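## Task

Shut down the bench using this run record: B33, a white assay plate at deck spot N4, is DISCARD; B83, a clear assay plate at N1, is STORE. (1) Check that B83's lid is on and seated fully down, then set B83 in the drawer of cooler CD, lying flat within the locators of one of its places, its long side running across the drawer. (2) Close CD's drawer completely; CD's lamp stays lit until the drawer is shut. (3) Put B33 into the yellow waste bin W1. (4) Latch the tip box lid by pressing its front edge fully down. (5) Inspect tip rack TR up close. If it is empty of tips, put it in the blue clean-plastics bin W2. If any tips remain, it must sit flat within the locators of its home nest H1. Labware may be released once it is wholly inside a bin, and every bin must end upright on the bench. Putting B83, or any plate not marked DISCARD, into a bin fails the task. Plates not in the record must be left exactly as they were. CD's housing must end no more than a finger's width from its start position, neither rotated nor tilted. The tip box must end level on the bench mat with its insert clicked in. Nothing may rely on the robot holding it. Release everything, move the gripper clear (resting on DONE or its housing is allowed), then press DONE. The job ends when DONE goes down, so press it only when everything you had to change is correct.

## Robot and tools

ROBOT. One Doosan M1013 six-joint arm carries a Robotiq 2F-140 two-finger gripper. The only camera is cam_wrist, a 504x504 fisheye on the hand. Joint order, used everywhere (rows and result lists): waist (joint_1), shoulder (joint_2), elbow (joint_3), forearm roll (joint_4), wrist pitch (joint_5), wrist roll (joint_6).

FRAME. Scene frame origin is on the table top directly beneath the arm base; +z is up; looking along +x, +y is to the left. Positions are in metres and orientation is a quaternion in w,x,y,z order. end_effector_position is the point between the pads when closed. Closed fingertips reach about 33 mm past it, open ones about 9 mm. While closing, the tips travel roughly 24 mm farther from the arm, so leave that gap above a surface. The reported hand position can be off, more so at long reach.

STATIONS. DONE is a green key that has to be pushed until it catches. Tip box TB1 stands between DONE and W1, and TR looks like it. CD, the tip box and both bins are loose, not fixed down. Loose objects may occasionally get a brief shove.

ROW FORMAT. A row has 9 numbers, each in [-1, 1]. The first six are joint offsets in the order above, added to the joint angles at the START of that action, not to the previous row. Scale: 1.0 equals 1.398 rad for waist and shoulder, 2.097 rad for elbow, and 2.622 rad for the last three. Number 7 is gripper position, absolute: +1 fully open (140 mm), about -0.8 pads touching, -1 closes until blocked. Number 8 is force_limit: -1 about 14 N, 0 about 60 N, +1 about 107 N. Number 9 is finger speed: -1 about 30 mm/s, 0 about 140, +1 about 250.

execute_actions(actions): a list of up to 15 actions. Each action is a table of 1 to 15 rows, one row per 1/30 s step, lasting 15 steps (0.5 s); a short table repeats its final row. An empty list returns state and images only. Joint stated ranges: elbow -2.792 to 2.792 rad, all others -6.283 to 6.283. An action that would drive a joint outward more than 0.010 rad beyond its range is refused; if the first action fails that check or any action is malformed, the whole call is refused and nothing moves.

move(target, speed, blocking): target is one row; its offsets are from the Joint positions in the latest result showing them. speed is the top joint speed in rad/s, 0.01 to 2, default 0.5. Joints move in proportion, so the hand traces a curve; duration is 0.5 to 10 s. The path ignores obstacles. The arm is stiff: aiming even slightly past a firm contact can fault it, and faster moves hit harder. blocking=false returns after 0.5 s; then use wait or stop before other motion. The move line reports the ending (done, off_target, moving, held, fault), limits=held or none, and the joint farthest from target.

wait(seconds): 0 to 10; the arm holds its last command. stop(): brakes a running move; fingers continue. zoom_image(camera, region): camera "cam_wrist", region [x0, y0, x1, y1] in pixels with (0,0) top-left, at most 504 by 504; useful for checking whether TR still holds tips. read_manual(section): licence texts only. finished_scene(scene): ends the numbered current scene irreversibly.

RESULTS. Joint positions, velocities and targets are in rad and rad/s, in joint order. Joint targets may drift while nothing is sent. Joint torques carry offsets and noise. Flange force is the external force on the gripper including held weight, with some error; it may say no reading. object_status: 0 moving, 1 blocked while opening, 2 blocked while closing (a grip), 3 reached target or pads met. position_measured runs 3 (open) to 230 (pads meet) and is not linear in mm. To squeeze harder while gripping, raise force_limit and nudge position from -1 to -0.98. Messages: joint sent to its limit; joint command not followed (clearance check changed targets); MOTOR HOT; OVER-TEMPERATURE FAULT.

MOTION LIMITS. Each joint target stays within a lead of its measured angle (0.456 rad waist/shoulder, 0.683 elbow, 0.854 for the rest), and targets are scaled back if they would shift the gripper more than 70 mm in a step, so big motions need several actions. Peak joint speeds: 2.09, 2.09, 3.14, 3.93, 3.93, 3.93 rad/s.

AVOID. Contact torque at a joint's load limit (316, 316, 148, 41.8, 41.8, 41.8 N m, held weight included) or 144 N of outside force causes a 10 s fault stop and skips the rest of the call. Never drop, slam or shove hard, and never let anything leave the table. Keep lids, housings and bins upright and in place.

Each tool is called after "Request:" as name([rows], argument=value, ...), one row to a line, values as JSON.

## Session

Request:
execute_actions(actions=[])

Scene clock: 0.00 s.
end_effector_position=(+0.5092, -0.0394, +0.3636) position_measured=3 object_status=3 end_effector_quat_wxyz=(-0.216, -0.468, +0.794, -0.321) end_effector_velocity=(+0.000, +0.000, -0.000) end_effector_angular_velocity=(-0.001, +0.001, +0.001)
Joint names: [waist, shoulder, elbow, forearm roll, wrist pitch, wrist roll]
Joint positions: [ 0.278  0.119  1.97  -0.74   1.444  4.196]
Joint velocities: [ 0.001  0.001 -0.    -0.     0.001 -0.   ]
Joint torques (N m, as the joint torque sensors report them, + toward a larger angle): no reading
Flange force (N, the push that the arm receives, along the gripper's own x y z axes): no reading
Joint targets: [0.278 0.119 1.970 -0.740 1.444 4.196]

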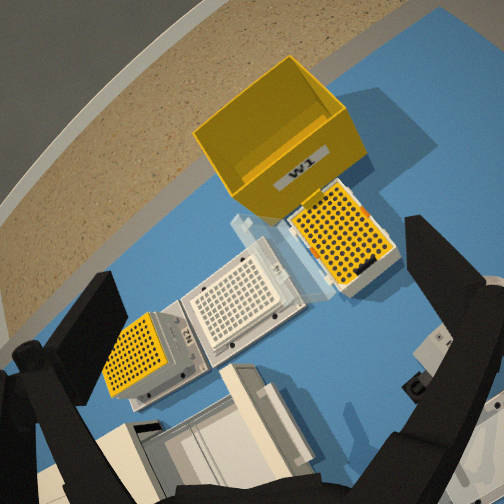

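Request:
move(target=[-0.199,-0.0136,-0.224,0.282,0.037,0.197,1,0,0])

Scene clock: 10.90 s.
end_effector_position=(+0.6195, +0.0473, +0.5257) position_measured=3 object_status=3 end_effector_quat_wxyz=(+0.001, -0.011, +1.000, +0.001) end_effector_velocity=(+0.001, -0.000, -0.001) end_effector_angular_velocity=(+0.000, +0.000, -0.000)
Joint names: [waist, shoulder, elbow, forearm roll, wrist pitch, wrist roll]
Joint positions: [ 0.     0.1    1.5   -0.     1.541  4.713]
Joint velocities: [-0.     0.002 -0.     0.    -0.001  0.   ]
Joint torques (N m, as the joint torque sensors report them, + toward a larger angle): [  2.59 -55.17 -41.39   4.41  -0.41   0.55]
Flange force (N, the push that the arm receives, along the gripper's own x y z axes): [-6.4 -4.8 -0.7]
Joint targets: [-0.000 0.100 1.500 -0.000 1.541 4.713]
move: done; limits=none; farthest joint: the waist, 0.000 radians from its target (0.278 radians at the start)
camera_calibration (this result's frames):
cam_wrist: T_world_to_cam=[[0.187993, 0.982006, -0.017965, -0.151833], [0.901879, -0.165353, 0.39909, -0.741685], [0.388939, -0.0912286, -0.916736, 0.425233], [0, 0, 0, 1]] pos_world=[0.532064, 0.0652549, 0.683098]

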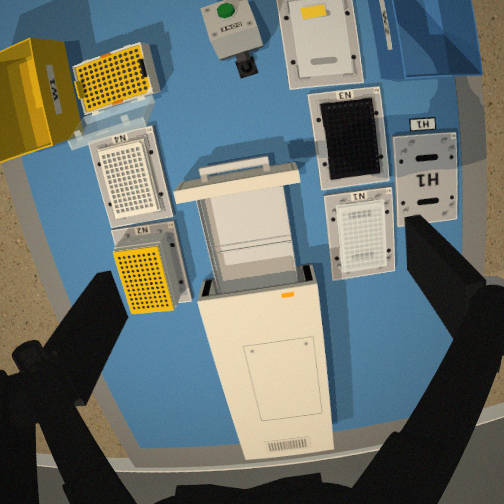

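Request:
zoom_image(camera="cam_wrist", region=[260,0,504,300])

Request:
zoom_image(camera="cam_wrist", region=[0,0,330,330])

Region (260, 0, 504, 300) of cam_wrist's 504x504 image, scaled by 1.680, with more detail than that image has; it fills the left 410 columns of this view, and the rest is white.

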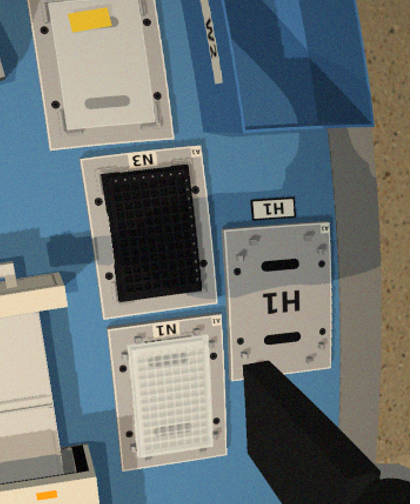

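Region (0, 0, 330, 330) of cam_wrist's 504x504 image, scaled by 1.527, with more detail than that image has.

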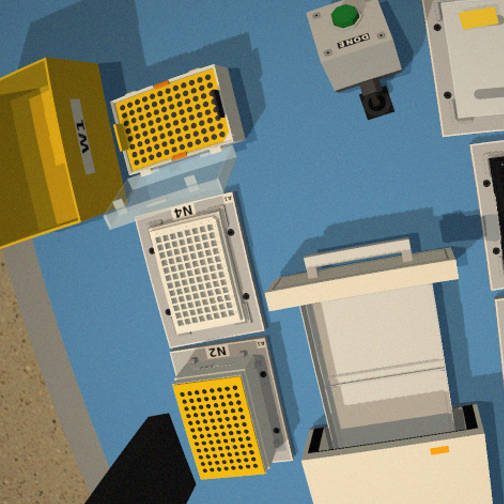

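Request:
move(target=[0.178,-0.0286,0.269,0,-0.2,0.1026,1,0,0])

Scene clock: 33.90 s.
end_effector_position=(+0.4851, +0.1701, +0.2503) position_measured=3 object_status=3 end_effector_quat_wxyz=(+0.001, -0.001, +1.000, +0.001) end_effector_velocity=(-0.000, +0.000, -0.000) end_effector_angular_velocity=(-0.000, -0.001, +0.001)
Joint names: [waist, shoulder, elbow, forearm roll, wrist pitch, wrist roll]
Joint positions: [ 0.249  0.06   2.064 -0.     1.016  4.982]
Joint velocities: [ 0.001  0.     0.    -0.    -0.001  0.   ]
Joint torques (N m, as the joint torque sensors report them, + toward a larger angle): [  3.08 -45.08 -34.53   3.85  -0.41   0.68]
Flange force (N, the push that the arm receives, along the gripper's own x y z axes): [-8.6 -4.7 1.3]
Joint targets: [0.249 0.060 2.064 -0.000 1.016 4.982]
move: done; limits=none; farthest joint: the waist, 0.000 radians from its target (0.249 radians at the start)
camera_calibration (this result's frames):
cam_wrist: T_world_to_cam=[[0.207496, 0.978078, -0.0175645, -0.261052], [0.89834, -0.183412, 0.399181, -0.485448], [0.387208, -0.0986075, -0.916704, 0.238301], [0, 0, 0, 1]] pos_world=[0.397992, 0.189791, 0.407648]

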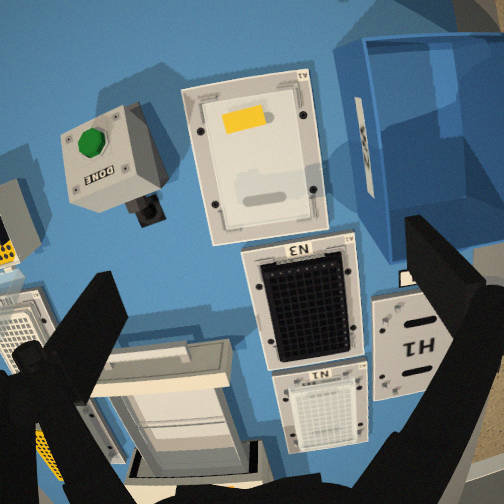

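Request:
move(target=[0.0097,0.128,0.066,0,-0.1203,0.0053,0.6,-0.5,0])

Scene clock: 47.40 s.
end_effector_position=(+0.4767, +0.1751, +0.1001) position_measured=53 object_status=3 end_effector_quat_wxyz=(+0.000, -0.001, +1.000, +0.001) end_effector_velocity=(-0.001, -0.000, -0.001) end_effector_angular_velocity=(-0.001, +0.002, +0.000)
Joint names: [waist, shoulder, elbow, forearm roll, wrist pitch, wrist roll]
Joint positions: [ 0.262  0.239  2.203 -0.     0.701  4.995]
Joint velocities: [ 0.     0.001  0.001 -0.    -0.001 -0.   ]
Joint torques (N m, as the joint torque sensors report them, + toward a larger angle): [  3.68 -55.66 -26.8    3.09  -0.36   0.71]
Flange force (N, the push that the arm receives, along the gripper's own x y z axes): [-8.2 -6.3 6.2]
Joint targets: [0.262 0.239 2.203 -0.000 0.701 4.995]
move: done; limits=none; farthest joint: the waist, 0.000 radians from its target (0.014 radians at the start)
camera_calibration (this result's frames):
cam_wrist: T_world_to_cam=[[0.207682, 0.978023, -0.0184007, -0.266854], [0.899054, -0.183433, 0.39756, -0.417199], [0.385448, -0.0991092, -0.917392, 0.105343], [0, 0, 0, 1]] pos_world=[0.389901, 0.194902, 0.257592]

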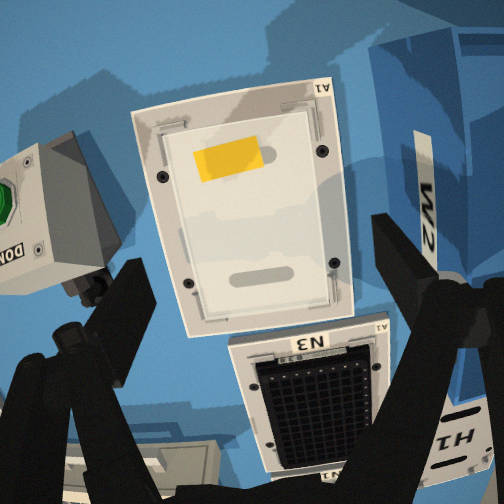

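Request:
move(target=[0.0005,0.0666,0.0182,0,-0.0506,0.017,0.5,-0.5,0], speed=0.15)

Scene clock: 60.00 s.
end_effector_position=(+0.4735, +0.1747, +0.0404) position_measured=66 object_status=3 end_effector_quat_wxyz=(+0.001, +0.021, +1.000, +0.001) end_effector_velocity=(+0.000, -0.000, +0.000) end_effector_angular_velocity=(+0.000, -0.001, -0.000)
Joint names: [waist, shoulder, elbow, forearm roll, wrist pitch, wrist roll]
Joint positions: [ 0.263  0.332  2.241 -0.     0.568  5.04 ]
Joint velocities: [-0.001 -0.     0.001 -0.    -0.001 -0.   ]
Joint torques (N m, as the joint torque sensors report them, + toward a larger angle): [  3.52 -58.74 -21.8    2.61  -0.27   0.54]
Flange force (N, the push that the arm receives, along the gripper's own x y z axes): [-6.7 -6.0 3.4]
Joint targets: [0.263 0.332 2.241 -0.000 0.568 5.040]
move: done; limits=none; farthest joint: the elbow, 0.001 radians from its target (0.039 radians at the start)
camera_calibration (this result's frames):
cam_wrist: T_world_to_cam=[[0.250352, 0.967994, -0.0176319, -0.285342], [0.88965, -0.22283, 0.398585, -0.379435], [0.381899, -0.115473, -0.916962, 0.0562526], [0, 0, 0, 1]] pos_world=[0.387517, 0.198156, 0.197787]

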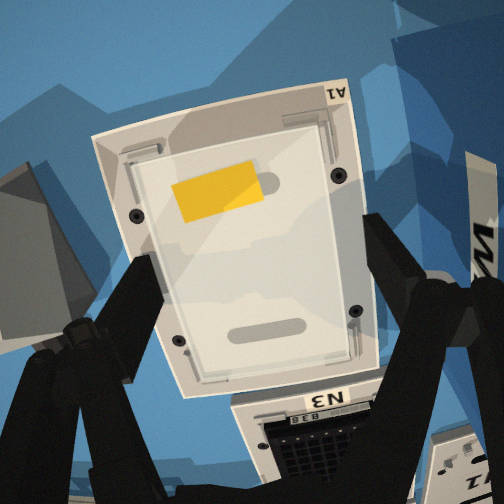

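Request:
move(target=[-0.0086,0.005,0.0008,0,-0.0033,-0.0046,0.5,-0.5,0], speed=0.03)

Request:
move(target=[0,0,0,0,0,0,-1,-0.6,-0.8])

Scene clock: 70.73 s.
end_effector_position=(+0.4756, +0.1691, +0.0365) position_measured=66 object_status=3 end_effector_quat_wxyz=(+0.001, +0.021, +1.000, +0.001) end_effector_velocity=(+0.000, -0.001, -0.001) end_effector_angular_velocity=(+0.000, -0.001, -0.001)
Joint names: [waist, shoulder, elbow, forearm roll, wrist pitch, wrist roll]
Joint positions: [ 0.251  0.339  2.242 -0.     0.56   5.028]
Joint velocities: [-0.001  0.001  0.    -0.    -0.002 -0.   ]
Joint torques (N m, as the joint torque sensors report them, + toward a larger angle): [-12.67 -37.6  -16.44  -2.86  -4.88   0.93]
Flange force (N, the push that the arm receives, along the gripper's own x y z axes): [12.9 19.8 -45.8]
Joint targets: [0.251 0.339 2.242 -0.000 0.560 5.028]
move: done; limits=none; farthest joint: the wrist pitch, 0.001 radians from its target (0.009 radians at the start)
camera_calibration (this result's frames):
cam_wrist: T_world_to_cam=[[0.250387, 0.967988, -0.0175091, -0.280519], [0.889621, -0.222906, 0.398606, -0.380945], [0.381943, -0.115382, -0.916955, 0.0512102], [0, 0, 0, 1]] pos_world=[0.389576, 0.192533, 0.193893]

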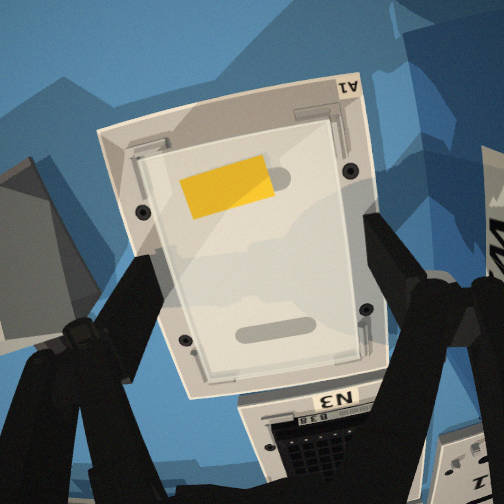

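Scene clock: 71.23 s.
end_effector_position=(+0.4756, +0.1691, +0.0365) position_measured=68 object_status=2 end_effector_quat_wxyz=(+0.001, +0.021, +1.000, +0.001) end_effector_velocity=(+0.001, -0.001, +0.000) end_effector_angular_velocity=(+0.001, -0.002, -0.002)
Joint names: [waist, shoulder, elbow, forearm roll, wrist pitch, wrist roll]
Joint positions: [ 0.251  0.339  2.242 -0.     0.56   5.028]
Joint velocities: [-0.001 -0.001  0.    -0.    -0.001  0.   ]
Joint torques (N m, as the joint torque sensors report them, + toward a larger angle): [-11.21 -16.75 -11.14  -2.32  -7.73   0.5 ]
Flange force (N, the push that the arm receives, along the gripper's own x y z axes): [22.1 13.7 -90.0]
Joint targets: [0.251 0.339 2.242 -0.000 0.560 5.028]
move: done; limits=none; farthest joint: the waist, 0.000 radians from its target (0.000 radians at the start)
camera_calibration (this result's frames):
cam_wrist: T_world_to_cam=[[0.250412, 0.967981, -0.0175084, -0.280516], [0.889615, -0.222929, 0.398607, -0.380945], [0.381941, -0.115392, -0.916955, 0.051204], [0, 0, 0, 1]] pos_world=[0.389582, 0.192519, 0.193888]

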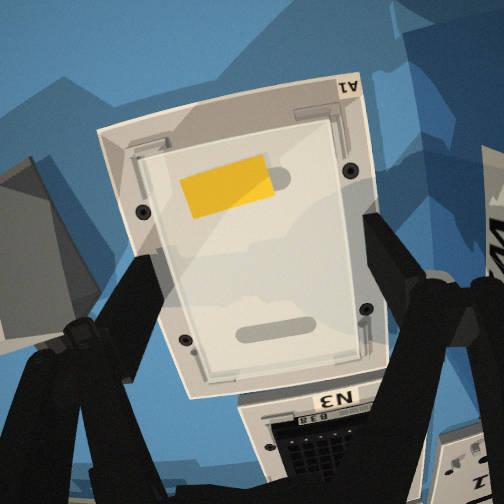

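Touching nest. Raise 7 mm, shift a bit more.

Request:
move(target=[-0.003,-0.0087,-0.0014,0,0.0058,-0.0016,0.5,-0.6,-0.8], speed=0.03)

Request:
move(target=[0,0,0,0,0,0,-1,-0.6,-0.8])

Scene clock: 74.93 s.
end_effector_position=(+0.4763, +0.1670, +0.0435) position_measured=66 object_status=3 end_effector_quat_wxyz=(+0.001, +0.021, +1.000, +0.001) end_effector_velocity=(+0.000, -0.000, +0.000) end_effector_angular_velocity=(+0.000, -0.001, -0.000)
Joint names: [waist, shoulder, elbow, forearm roll, wrist pitch, wrist roll]
Joint positions: [ 0.247  0.326  2.239 -0.     0.575  5.024]
Joint velocities: [-0. -0. -0.  0. -0. -0.]
Joint torques (N m, as the joint torque sensors report them, + toward a larger angle): [  1.96 -59.45 -22.37   2.48  -0.34   0.78]
Flange force (N, the push that the arm receives, along the gripper's own x y z axes): [-6.5 -3.3 5.8]
Joint targets: [0.247 0.326 2.239 -0.000 0.575 5.024]
move: done; limits=none; farthest joint: the waist, 0.000 radians from its target (0.004 radians at the start)
camera_calibration (this result's frames):
cam_wrist: T_world_to_cam=[[0.250363, 0.967992, -0.0176012, -0.278567], [0.889667, -0.222858, 0.398531, -0.384786], [0.381852, -0.115436, -0.916986, 0.0571725], [0, 0, 0, 1]] pos_world=[0.390243, 0.190498, 0.200872]

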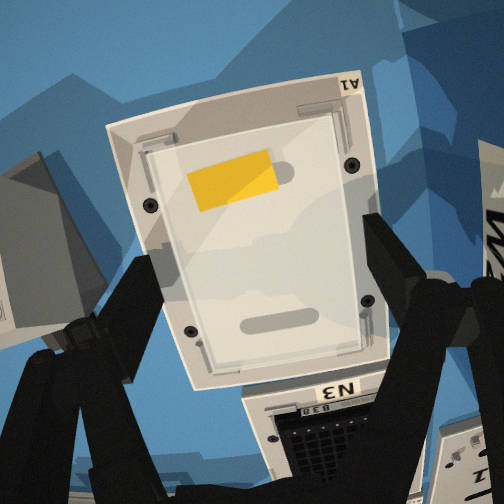

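Scene clock: 75.57 s.
end_effector_position=(+0.4764, +0.1672, +0.0437) position_measured=102 object_status=2 end_effector_quat_wxyz=(+0.001, +0.021, +1.000, +0.001) end_effector_velocity=(-0.002, -0.002, -0.001) end_effector_angular_velocity=(-0.003, +0.002, +0.002)
Joint names: [waist, shoulder, elbow, forearm roll, wrist pitch, wrist roll]
Joint positions: [0.247 0.326 2.239 0.    0.575 5.024]
Joint velocities: [-0.001 -0.     0.003 -0.004  0.     0.   ]
Joint torques (N m, as the joint torque sensors report them, + toward a larger angle): [-30.71 -39.77  -6.21 -10.76   2.24   1.37]
Flange force (N, the push that the arm receives, along the gripper's own x y z axes): [7.6 59.5 -29.7]
Joint targets: [0.247 0.326 2.239 -0.000 0.575 5.024]
move: done; limits=none; farthest joint: the waist, 0.000 radians from its target (0.000 radians at the start)
camera_calibration (this result's frames):
cam_wrist: T_world_to_cam=[[0.25046, 0.967974, -0.0172169, -0.278849], [0.889493, -0.22306, 0.398806, -0.384879], [0.382194, -0.115199, -0.916874, 0.0570879], [0, 0, 0, 1]] pos_world=[0.390369, 0.190644, 0.201034]

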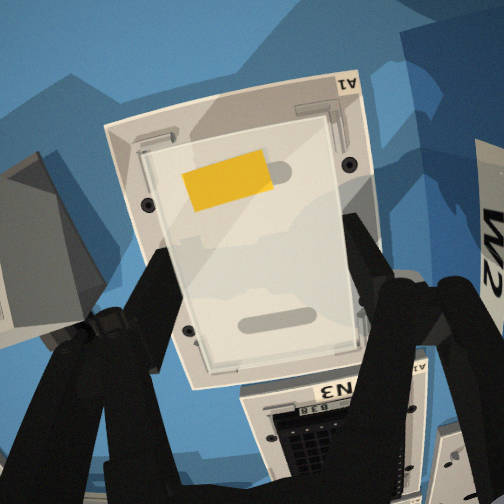

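Overshot; shift +y 2.5 mm.

Request:
move(target=[0.0036,-0.001,0,0,0.0006,0.002,-0.98,-0.6,-0.8], speed=0.02)

Request:
move(target=[0,-0.0666,-0.0182,0,0.0506,0,-0.98,-0.6,-0.8], speed=0.1)

Scene clock: 80.60 s.
end_effector_position=(+0.4752, +0.1695, +0.0443) position_measured=102 object_status=2 end_effector_quat_wxyz=(+0.001, +0.021, +1.000, +0.001) end_effector_velocity=(+0.000, +0.001, +0.000) end_effector_angular_velocity=(+0.001, -0.001, +0.000)
Joint names: [waist, shoulder, elbow, forearm roll, wrist pitch, wrist roll]
Joint positions: [ 0.252  0.325  2.239 -0.     0.577  5.029]
Joint velocities: [ 0.001 -0.    -0.001  0.001 -0.    -0.   ]
Joint torques (N m, as the joint torque sensors report them, + toward a larger angle): [  5.68 -58.08 -18.44   3.61   1.65   0.94]
Flange force (N, the push that the arm receives, along the gripper's own x y z axes): [-12.9 -9.0 6.3]
Joint targets: [0.252 0.325 2.239 0.000 0.577 5.029]
move: done; limits=none; farthest joint: the waist, 0.000 radians from its target (0.005 radians at the start)
camera_calibration (this result's frames):
cam_wrist: T_world_to_cam=[[0.250598, 0.967934, -0.0174669, -0.280783], [0.889621, -0.223132, 0.39848, -0.383591], [0.381805, -0.115397, -0.917011, 0.0586109], [0, 0, 0, 1]] pos_world=[0.389236, 0.192951, 0.201696]

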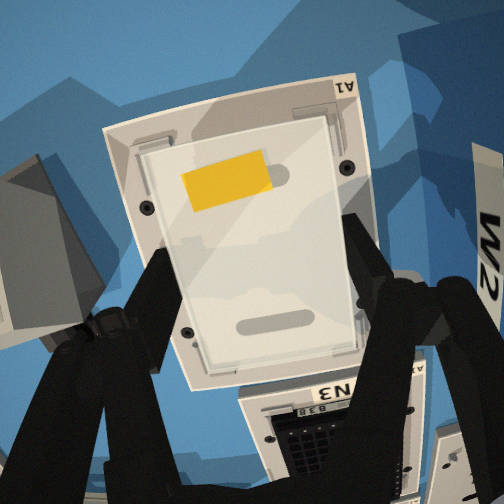

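Scene clock: 82.23 s.
end_effector_position=(+0.4778, +0.1701, +0.1041) position_measured=103 object_status=2 end_effector_quat_wxyz=(+0.000, +0.021, +1.000, +0.001) end_effector_velocity=(-0.001, +0.000, -0.000) end_effector_angular_velocity=(-0.001, +0.001, +0.001)
Joint names: [waist, shoulder, elbow, forearm roll, wrist pitch, wrist roll]
Joint positions: [ 0.252  0.232  2.201 -0.     0.709  5.029]
Joint velocities: [ 0.001 -0.     0.001 -0.     0.     0.   ]
Joint torques (N m, as the joint torque sensors report them, + toward a larger angle): [  3.5  -54.61 -26.67   3.02  -0.4    0.64]
Flange force (N, the push that the arm receives, along the gripper's own x y z axes): [-8.1 -5.4 4.8]
Joint targets: [0.252 0.232 2.201 -0.000 0.709 5.029]
move: done; limits=none; farthest joint: the waist, 0.000 radians from its target (0.000 radians at the start)
camera_calibration (this result's frames):
cam_wrist: T_world_to_cam=[[0.250585, 0.967924, -0.0181667, -0.280924], [0.890148, -0.222991, 0.39738, -0.409717], [0.380583, -0.115748, -0.917474, 0.113247], [0, 0, 0, 1]] pos_world=[0.392004, 0.193658, 0.261611]

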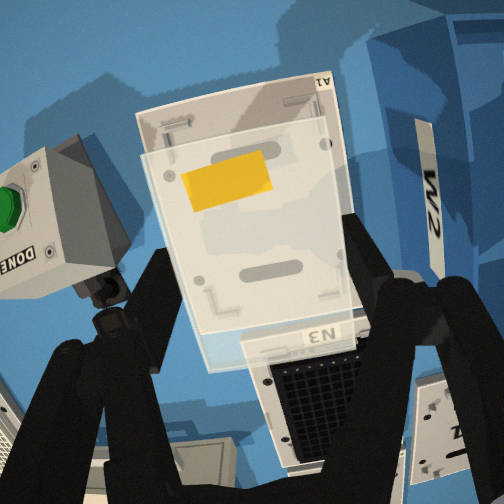

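Request:
move(target=[-0.0622,0.2854,-0.3255,0,0.108,-0.034,-0.98,-0.6,-0.8], speed=0.3)

Scene clock: 91.73 s.
end_effector_position=(+0.8127, +0.1889, +0.1206) position_measured=103 object_status=2 end_effector_quat_wxyz=(+0.001, +0.020, +1.000, +0.001) end_effector_velocity=(-0.000, +0.001, -0.001) end_effector_angular_velocity=(-0.001, +0.002, +0.002)
Joint names: [waist, shoulder, elbow, forearm roll, wrist pitch, wrist roll]
Joint positions: [ 0.165  0.631  1.519 -0.     0.992  4.94 ]
Joint velocities: [ 0.001  0.001 -0.    -0.     0.001 -0.   ]
Joint torques (N m, as the joint torque sensors report them, + toward a larger angle): [  2.34 -99.37 -34.79   3.92  -0.36   0.58]
Flange force (N, the push that the arm receives, along the gripper's own x y z axes): [-5.8 -1.3 2.6]
Joint targets: [0.165 0.631 1.518 -0.000 0.992 4.940]
move: done; limits=none; farthest joint: the waist, 0.000 radians from its target (0.087 radians at the start)
camera_calibration (this result's frames):
cam_wrist: T_world_to_cam=[[0.248509, 0.968464, -0.0178893, -0.381146], [0.890434, -0.221138, 0.397775, -0.710786], [0.381275, -0.11478, -0.917309, 0.00234152], [0, 0, 0, 1]] pos_world=[0.726733, 0.212213, 0.278062]

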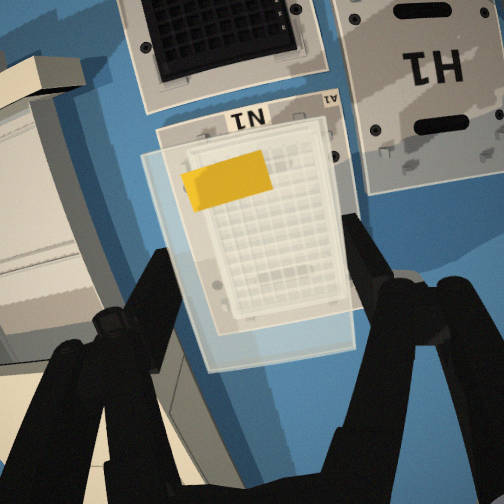

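Request:
move(target=[0.0036,0.0411,-0.0038,0,-0.019,-0.0095,-0.98,-0.6,-0.8], speed=0.08)

Request:
zoom_image(camera="cam_wrist", region=[110,90,400,390])

Scene clock: 104.03 s.
end_effector_position=(+0.8241, +0.1954, +0.0760) position_measured=103 object_status=2 end_effector_quat_wxyz=(+0.001, +0.005, +1.000, +0.001) end_effector_velocity=(-0.001, -0.000, -0.001) end_effector_angular_velocity=(-0.002, +0.001, +0.002)
Joint names: [waist, shoulder, elbow, forearm roll, wrist pitch, wrist roll]
Joint positions: [ 0.17   0.688  1.511 -0.     0.943  4.915]
Joint velocities: [ 0.     0.001  0.001 -0.002 -0.    -0.001]
Joint torques (N m, as the joint torque sensors report them, + toward a larger angle): [   3.79 -103.    -33.37    3.72   -0.37    0.57]
Flange force (N, the push that the arm receives, along the gripper's own x y z axes): [-6.9 -3.5 2.8]
Joint targets: [0.170 0.688 1.511 -0.000 0.943 4.915]
move: done; limits=none; farthest joint: the waist, 0.000 radians from its target (0.005 radians at the start)
camera_calibration (this result's frames):
cam_wrist: T_world_to_cam=[[0.219417, 0.975469, -0.0177884, -0.368531], [0.896497, -0.194393, 0.398125, -0.712051], [0.384901, -0.103303, -0.917159, -0.0473589], [0, 0, 0, 1]] pos_world=[0.737443, 0.216181, 0.233494]

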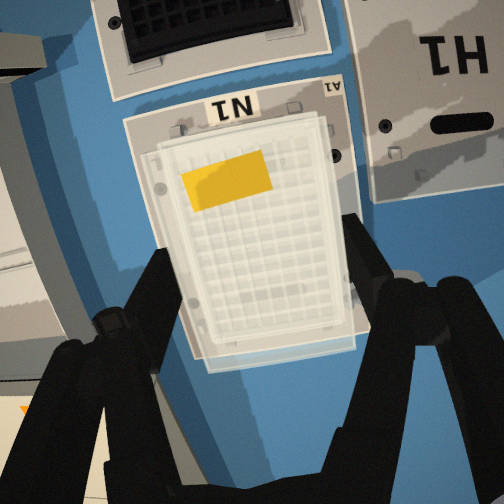

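Region (110, 90, 400, 390) of cam_wrist's 504x504 image, scaled by 1.680, with more detail than that image has; it fills the left 487 columns of this view, and the rest is white.

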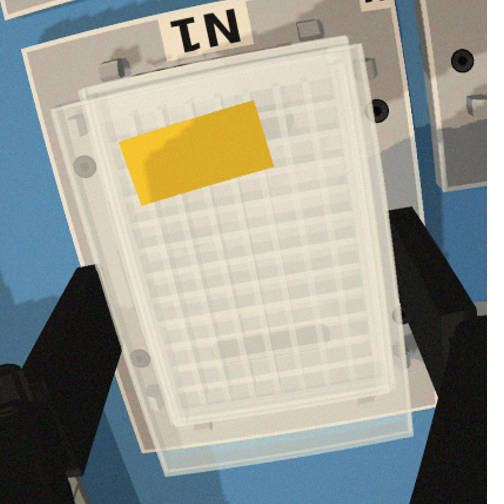

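Request:
move(target=[0.0005,0.0089,0.0026,0,-0.0068,0,-0.98,-0.6,-0.8], speed=0.03)

Request:
zoom_image(camera="cam_wrist", region=[110,90,400,390])

Scene clock: 109.87 s.
end_effector_position=(+0.8239, +0.1960, +0.0631) position_measured=103 object_status=2 end_effector_quat_wxyz=(+0.001, +0.005, +1.000, +0.001) end_effector_velocity=(+0.001, -0.000, +0.002) end_effector_angular_velocity=(-0.001, -0.002, +0.002)
Joint names: [waist, shoulder, elbow, forearm roll, wrist pitch, wrist roll]
Joint positions: [ 0.171  0.701  1.516 -0.     0.925  4.915]
Joint velocities: [ 0.    -0.001 -0.001 -0.002  0.001 -0.   ]
Joint torques (N m, as the joint torque sensors report them, + toward a larger angle): [   2.16 -102.66  -33.2     3.66   -0.45    0.57]
Flange force (N, the push that the arm receives, along the gripper's own x y z axes): [-4.8 -2.1 1.5]
Joint targets: [0.171 0.701 1.516 -0.000 0.925 4.915]
move: done; limits=none; farthest joint: the waist, 0.000 radians from its target (0.000 radians at the start)
camera_calibration (this result's frames):
cam_wrist: T_world_to_cam=[[0.21874, 0.975621, -0.0177881, -0.368782], [0.896655, -0.193778, 0.39807, -0.706882], [0.384918, -0.103024, -0.917183, -0.0591826], [0, 0, 0, 1]] pos_world=[0.737277, 0.216716, 0.220547]

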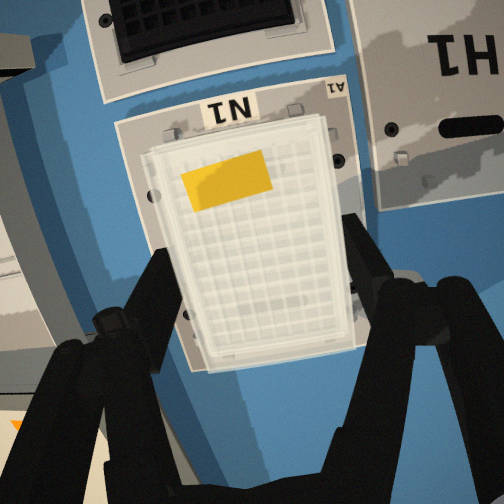

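Region (110, 90, 400, 390) of cam_wrist's 504x504 image, scaled by 1.680, with more detail than that image has; it fills the left 487 columns of this view, and the rest is white.

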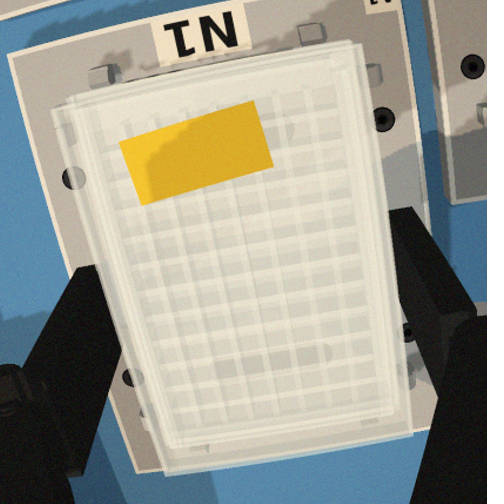

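Lower 7 mm.

Request:
move(target=[0,0.0048,0.0016,0,-0.0038,0,-0.98,-0.6,-0.8], speed=0.015)

Request:
zoom_image(camera="cam_wrist", region=[110,90,400,390])

Scene clock: 113.97 s.
end_effector_position=(+0.8237, +0.1960, +0.0559) position_measured=103 object_status=2 end_effector_quat_wxyz=(+0.001, +0.005, +1.000, +0.001) end_effector_velocity=(+0.001, -0.000, -0.000) end_effector_angular_velocity=(-0.001, -0.001, +0.000)
Joint names: [waist, shoulder, elbow, forearm roll, wrist pitch, wrist roll]
Joint positions: [ 0.171  0.707  1.519 -0.     0.915  4.915]
Joint velocities: [-0.     0.001 -0.001 -0.001 -0.001  0.   ]
Joint torques (N m, as the joint torque sensors report them, + toward a larger angle): [   4.1  -103.01  -32.44    3.63   -0.37    0.54]
Flange force (N, the push that the arm receives, along the gripper's own x y z axes): [-6.6 -4.1 2.2]
Joint targets: [0.171 0.707 1.519 -0.000 0.915 4.915]
move: done; limits=none; farthest joint: the waist, 0.000 radians from its target (0.000 radians at the start)
camera_calibration (this result's frames):
cam_wrist: T_world_to_cam=[[0.218718, 0.975625, -0.01785, -0.368787], [0.896695, -0.193742, 0.397998, -0.703854], [0.384838, -0.103055, -0.917213, -0.0655735], [0, 0, 0, 1]] pos_world=[0.737038, 0.216674, 0.213404]

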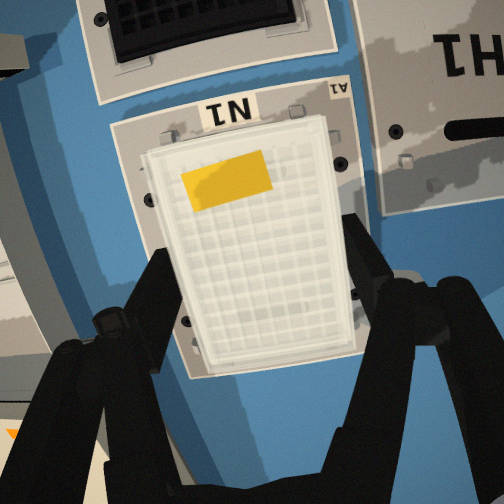

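Region (110, 90, 400, 390) of cam_wrist's 504x504 image, scaled by 1.680, with more detail than that image has; it fills the left 487 columns of this view, and the rest is white.

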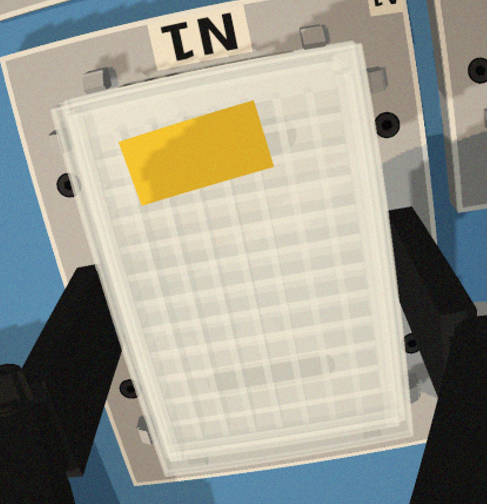

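Request:
move(target=[0,0.0027,0.0009,0,-0.0022,0,-0.98,-0.6,-0.8], speed=0.01)

Request:
zoom_image(camera="cam_wrist", region=[110,90,400,390])

Scene clock: 117.70 s.
end_effector_position=(+0.8236, +0.1960, +0.0521) position_measured=103 object_status=2 end_effector_quat_wxyz=(+0.001, +0.005, +1.000, +0.001) end_effector_velocity=(+0.000, +0.000, -0.002) end_effector_angular_velocity=(+0.000, -0.001, +0.000)
Joint names: [waist, shoulder, elbow, forearm roll, wrist pitch, wrist roll]
Joint positions: [ 0.171  0.711  1.521 -0.     0.909  4.915]
Joint velocities: [ 0.     0.002  0.001 -0.    -0.004 -0.   ]
Joint torques (N m, as the joint torque sensors report them, + toward a larger angle): [  5.52 -67.26 -17.21   4.35  -3.66   0.54]
Flange force (N, the push that the arm receives, along the gripper's own x y z axes): [-2.3 -6.5 -42.9]
Joint targets: [0.171 0.711 1.521 -0.000 0.909 4.915]
move: done; limits=none; farthest joint: the waist, 0.000 radians from its target (0.000 radians at the start)
camera_calibration (this result's frames):
cam_wrist: T_world_to_cam=[[0.218745, 0.975622, -0.0176969, -0.368878], [0.896568, -0.193796, 0.398257, -0.702162], [0.385118, -0.102983, -0.917103, -0.0693585], [0, 0, 0, 1]] pos_world=[0.736938, 0.216666, 0.209504]

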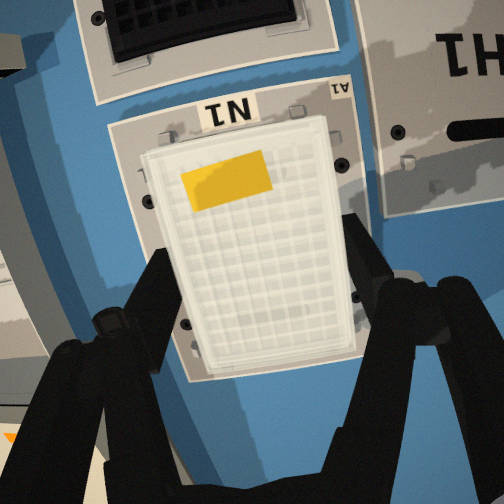

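Region (110, 90, 400, 390) of cam_wrist's 504x504 image, scaled by 1.680, with more detail than that image has; it fills the left 487 columns of this view, and the rest is white.

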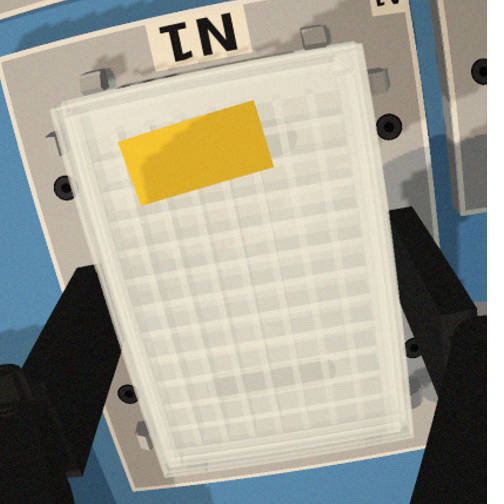

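Request:
move(target=[0,-0.001,0,0,0.0005,0,0.45,-0.6,-0.8], speed=0.01)

Request:
zoom_image(camera="cam_wrist", region=[110,90,400,390])

Scene clock: 123.60 s.
end_effector_position=(+0.8235, +0.1960, +0.0532) position_measured=72 object_status=3 end_effector_quat_wxyz=(+0.001, +0.005, +1.000, +0.001) end_effector_velocity=(-0.001, -0.001, -0.001) end_effector_angular_velocity=(-0.001, +0.002, +0.000)
Joint names: [waist, shoulder, elbow, forearm roll, wrist pitch, wrist roll]
Joint positions: [ 0.171  0.71   1.521 -0.     0.91   4.915]
Joint velocities: [-0.    -0.     0.002 -0.001  0.     0.   ]
Joint torques (N m, as the joint torque sensors report them, + toward a larger angle): [   3.81 -103.87  -32.49    3.65   -0.31    0.66]
Flange force (N, the push that the arm receives, along the gripper's own x y z axes): [-6.7 -3.8 2.7]
Joint targets: [0.171 0.710 1.521 -0.000 0.910 4.915]
move: done; limits=none; farthest joint: the waist, 0.000 radians from its target (0.000 radians at the start)
camera_calibration (this result's frames):
cam_wrist: T_world_to_cam=[[0.218726, 0.975626, -0.0176964, -0.36877], [0.896545, -0.193772, 0.39832, -0.702486], [0.385182, -0.102988, -0.917076, -0.068295], [0, 0, 0, 1]] pos_world=[0.736776, 0.216627, 0.210657]

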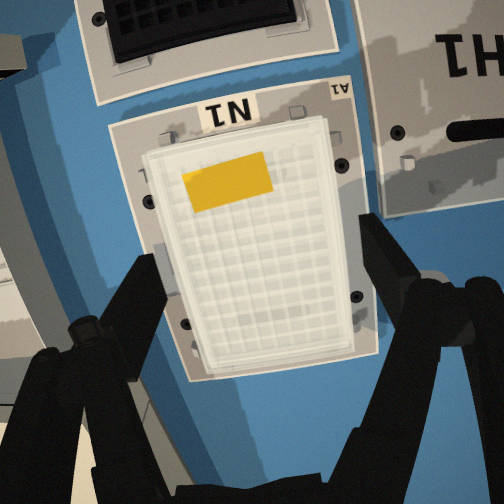

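Region (110, 90, 400, 390) of cam_wrist's 504x504 image, scaled by 1.680, with more detail than that image has; it fills the left 487 columns of this view, and the rest is white.

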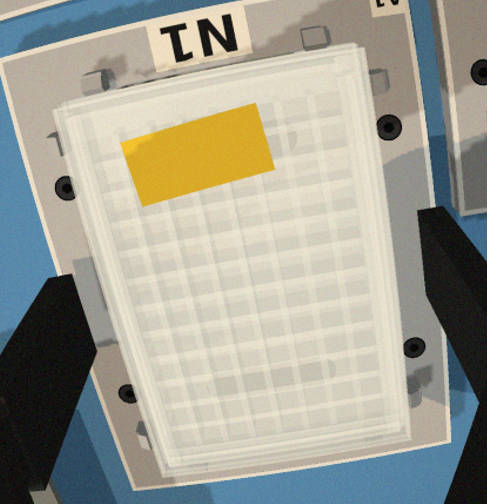

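Request:
move(target=[0,0.0014,0.0004,0,-0.001,0,-1,-0.8,-0.8], speed=0.01)

Request:
move(target=[0,-0.0023,0.0029,0,-0.0011,0,-1,-0.8,-0.8], speed=0.01)

Request:
move(target=[0,0,0,0,0,0,0.45,-0.8,-0.8])

Request:
zoom_image(camera="cam_wrist", region=[110,90,400,390])

Scene clock: 132.00 s.
end_effector_position=(+0.8235, +0.1960, +0.0513) position_measured=102 object_status=2 end_effector_quat_wxyz=(+0.001, +0.005, +1.000, +0.001) end_effector_velocity=(-0.001, +0.001, -0.002) end_effector_angular_velocity=(+0.000, +0.003, -0.000)
Joint names: [waist, shoulder, elbow, forearm roll, wrist pitch, wrist roll]
Joint positions: [0.171 0.711 1.522 0.    0.908 4.915]
Joint velocities: [ 0.     0.003  0.     0.001  0.    -0.   ]
Joint torques (N m, as the joint torque sensors report them, + toward a larger angle): [  4.62 -74.61 -20.22   3.88  -1.27   0.47]
Flange force (N, the push that the arm receives, along the gripper's own x y z axes): [-1.2 -5.8 -31.6]
Joint targets: [0.171 0.712 1.522 -0.000 0.908 4.915]
move: done; limits=none; farthest joint: the shoulder, 0.001 radians from its target (0.002 radians at the start)
camera_calibration (this result's frames):
cam_wrist: T_world_to_cam=[[0.21875, 0.975621, -0.0176613, -0.368826], [0.896533, -0.193806, 0.39833, -0.701678], [0.385196, -0.102969, -0.917072, -0.0700607], [0, 0, 0, 1]] pos_world=[0.736745, 0.21663, 0.208735]

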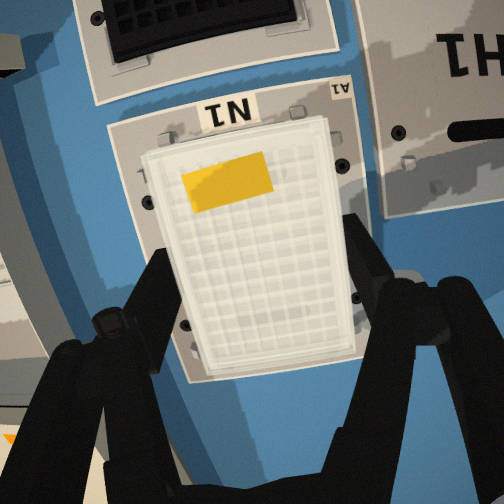

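Scene clock: 132.83 s.
end_effector_position=(+0.8211, +0.1955, +0.0513) position_measured=102 object_status=2 end_effector_quat_wxyz=(+0.001, +0.005, +1.000, +0.001) end_effector_velocity=(+0.000, -0.000, -0.000) end_effector_angular_velocity=(+0.000, +0.001, -0.001)
Joint names: [waist, shoulder, elbow, forearm roll, wrist pitch, wrist roll]
Joint positions: [0.171 0.708 1.528 0.    0.905 4.915]
Joint velocities: [-0.     0.001 -0.001  0.     0.001  0.   ]
Joint torques (N m, as the joint torque sensors report them, + toward a larger angle): [  9.09 -91.47  -7.81   4.79  11.21   0.37]
Flange force (N, the push that the arm receives, along the gripper's own x y z axes): [-38.4 -1.9 -2.0]
Joint targets: [0.171 0.708 1.528 0.000 0.905 4.915]
move: done; limits=none; farthest joint: the waist, 0.000 radians from its target (0.000 radians at the start)
camera_calibration (this result's frames):
cam_wrist: T_world_to_cam=[[0.218754, 0.975621, -0.0175938, -0.367853], [0.896468, -0.19382, 0.398472, -0.699584], [0.385347, -0.102939, -0.917012, -0.0692938], [0, 0, 0, 1]] pos_world=[0.734326, 0.216158, 0.208749]

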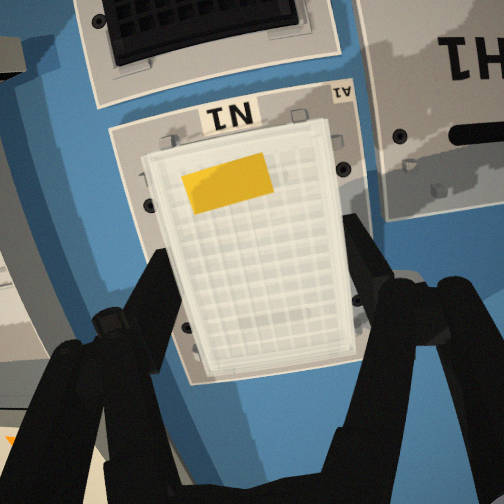

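Scene clock: 133.40 s.
end_effector_position=(+0.8211, +0.1955, +0.0513) position_measured=72 object_status=0 end_effector_quat_wxyz=(+0.001, +0.005, +1.000, +0.001) end_effector_velocity=(+0.001, +0.001, +0.001) end_effector_angular_velocity=(+0.001, -0.003, -0.000)
Joint names: [waist, shoulder, elbow, forearm roll, wrist pitch, wrist roll]
Joint positions: [0.171 0.708 1.528 0.    0.905 4.915]
Joint velocities: [ 0.    -0.    -0.001  0.001 -0.001 -0.   ]
Joint torques (N m, as the joint torque sensors report them, + toward a larger angle): [   2.74 -102.15  -32.46    3.53   -0.41    0.64]
Flange force (N, the push that the arm receives, along the gripper's own x y z axes): [-4.8 -2.7 1.5]
Joint targets: [0.171 0.708 1.528 0.000 0.905 4.915]
move: done; limits=none; farthest joint: the waist, 0.000 radians from its target (0.000 radians at the start)
camera_calibration (this result's frames):
cam_wrist: T_world_to_cam=[[0.218776, 0.975617, -0.0175493, -0.367896], [0.896465, -0.19386, 0.398459, -0.699567], [0.385341, -0.102906, -0.917018, -0.0692823], [0, 0, 0, 1]] pos_world=[0.734321, 0.216179, 0.208759]

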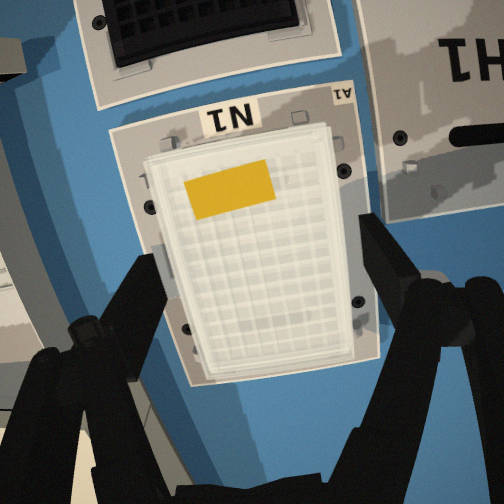

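Region (110, 90, 400, 390) of cam_wrist's 504x504 image, scaled by 1.680, with more detail than that image has; it fills the left 487 columns of this view, and the rest is white.

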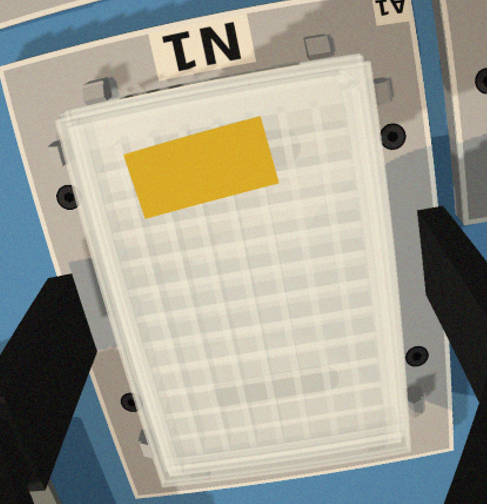

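Request:
move(target=[0,-0.04,0,0,0.02,0,0.45,-0.8,-0.8], speed=0.1)

Request:
move(target=[0,-0.252,0.225,0,-0.235,0,0.45,-0.8,-0.8], speed=0.4)

Request:
zoom_image(camera="cam_wrist", region=[130,60,380,260])

Scene clock: 142.07 s.
end_effector_position=(+0.8140, +0.1940, +0.0982) position_measured=72 object_status=3 end_effector_quat_wxyz=(+0.003, +0.005, +1.000, +0.001) end_effector_velocity=(-0.000, +0.000, +0.000) end_effector_angular_velocity=(+0.000, +0.001, -0.000)
Joint names: [waist, shoulder, elbow, forearm roll, wrist pitch, wrist roll]
Joint positions: [ 0.171  0.652  1.528 -0.     0.957  4.915]
Joint velocities: [ 0.    -0.     0.     0.     0.001 -0.   ]
Joint torques (N m, as the joint torque sensors report them, + toward a larger angle): [  2.74 -98.41 -34.14   3.84  -0.7    0.65]
Flange force (N, the push that the arm receives, along the gripper's own x y z axes): [-3.8 -3.0 1.0]
Joint targets: [0.171 0.652 1.528 0.000 0.957 4.915]
move: done; limits=none; farthest joint: the waist, 0.000 radians from its target (0.000 radians at the start)
camera_calibration (this result's frames):
cam_wrist: T_world_to_cam=[[0.218821, 0.975631, -0.0161802, -0.364258], [0.895078, -0.194096, 0.401449, -0.711327], [0.388526, -0.102328, -0.915738, -0.0265457], [0, 0, 0, 1]] pos_world=[0.726715, 0.214599, 0.255359]

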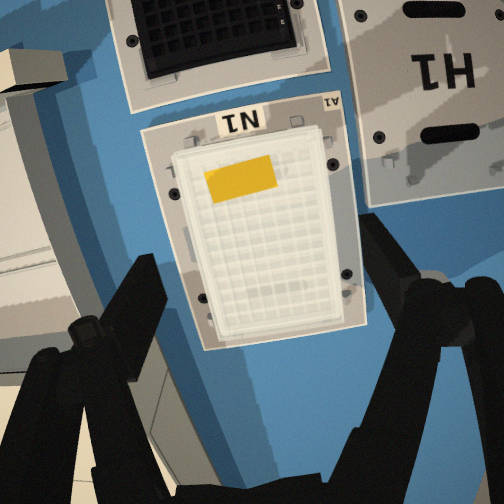

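Scene clock: 144.03 s.
end_effector_position=(+0.7390, +0.1793, +0.1861) position_measured=72 object_status=3 end_effector_quat_wxyz=(+0.243, +0.005, +0.969, +0.049) end_effector_velocity=(+0.000, -0.000, -0.000) end_effector_angular_velocity=(+0.001, -0.001, -0.001)
Joint names: [waist, shoulder, elbow, forearm roll, wrist pitch, wrist roll]
Joint positions: [0.171 0.3   2.    0.    0.341 4.915]
Joint velocities: [-0.     0.     0.     0.001 -0.001  0.   ]
Joint torques (N m, as the joint torque sensors report them, + toward a larger angle): [  2.86 -65.81 -32.21   3.49  -1.5    0.68]
Flange force (N, the push that the arm receives, along the gripper's own x y z axes): [-4.1 -5.8 4.8]
Joint targets: [0.171 0.300 2.000 -0.000 0.341 4.915]
move: done; limits=none; farthest joint: the waist, 0.000 radians from its target (0.000 radians at the start)
camera_calibration (this result's frames):
cam_wrist: T_world_to_cam=[[0.179444, 0.967665, 0.177272, -0.337494], [0.607572, -0.250733, 0.753651, -0.52527], [0.773729, -0.0275326, -0.632918, -0.269107], [0, 0, 0, 1]] pos_world=[0.587917, 0.187468, 0.285375]

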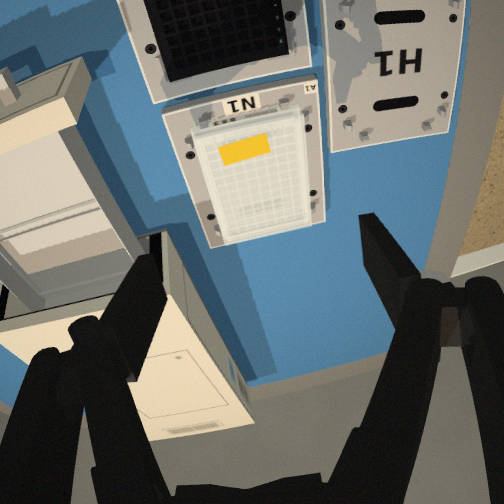

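Region (130, 60, 380, 260) of cam_wrist's 504x504 image, scaled by 2.016, with more detail than that image has; it fills the top 403 rows of this view, and the rest is white.

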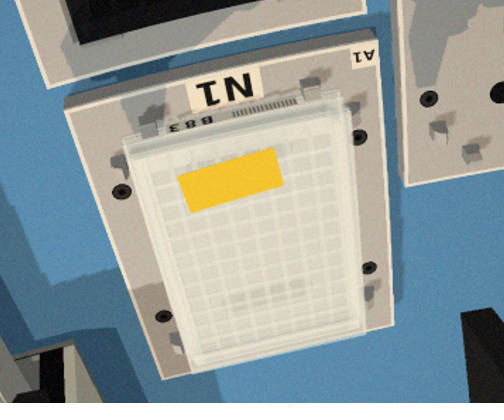

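Request:
move(target=[-0.169,0.1087,-0.2156,0,0.3054,-0.6934,0.45,-0.8,-0.8], speed=0.8)

Scene clock: 152.47 s.
end_effector_position=(+0.7798, +0.0003, +0.2504) position_measured=72 object_status=3 end_effector_quat_wxyz=(-0.001, +0.707, -0.707, -0.000) end_effector_velocity=(-0.001, +0.001, -0.002) end_effector_angular_velocity=(+0.000, +0.003, +0.001)
Joint names: [waist, shoulder, elbow, forearm roll, wrist pitch, wrist roll]
Joint positions: [-0.065  0.452  1.548  0.     1.142  3.097]
Joint velocities: [ 0.001  0.002  0.001  0.     0.    -0.001]
Joint torques (N m, as the joint torque sensors report them, + toward a larger angle): [  2.45 -86.08 -37.91   4.31  -0.33   0.53]
Flange force (N, the push that the arm receives, along the gripper's own x y z axes): [3.5 -4.9 2.2]
Joint targets: [-0.065 0.452 1.548 0.000 1.142 3.097]
move: done; limits=none; farthest joint: the waist, 0.000 radians from its target (0.236 radians at the start)
camera_calibration (this result's frames):
cam_wrist: T_world_to_cam=[[-0.977827, 0.208376, -0.0208289, 0.769254], [0.182985, 0.898551, 0.398901, -0.223872], [0.101837, 0.386244, -0.916758, 0.329946], [0, 0, 0, 1]] pos_world=[0.759561, -0.0865732, 0.407806]

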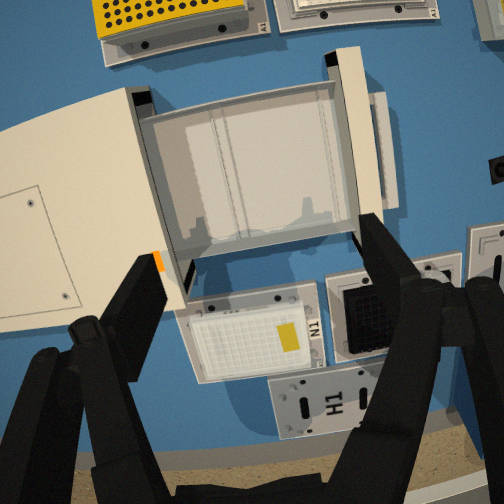

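Request:
zoom_image(camera="cam_wrist", region=[120,30,410,300])

Region (120, 30, 410, 300) of cam_wrist's 504x504 image, scaled by 1.738, with more detail than that image has; it fills the top 469 rows of this view, and the rest is white.

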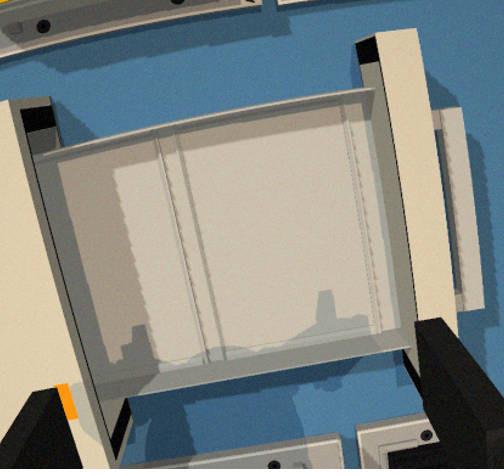

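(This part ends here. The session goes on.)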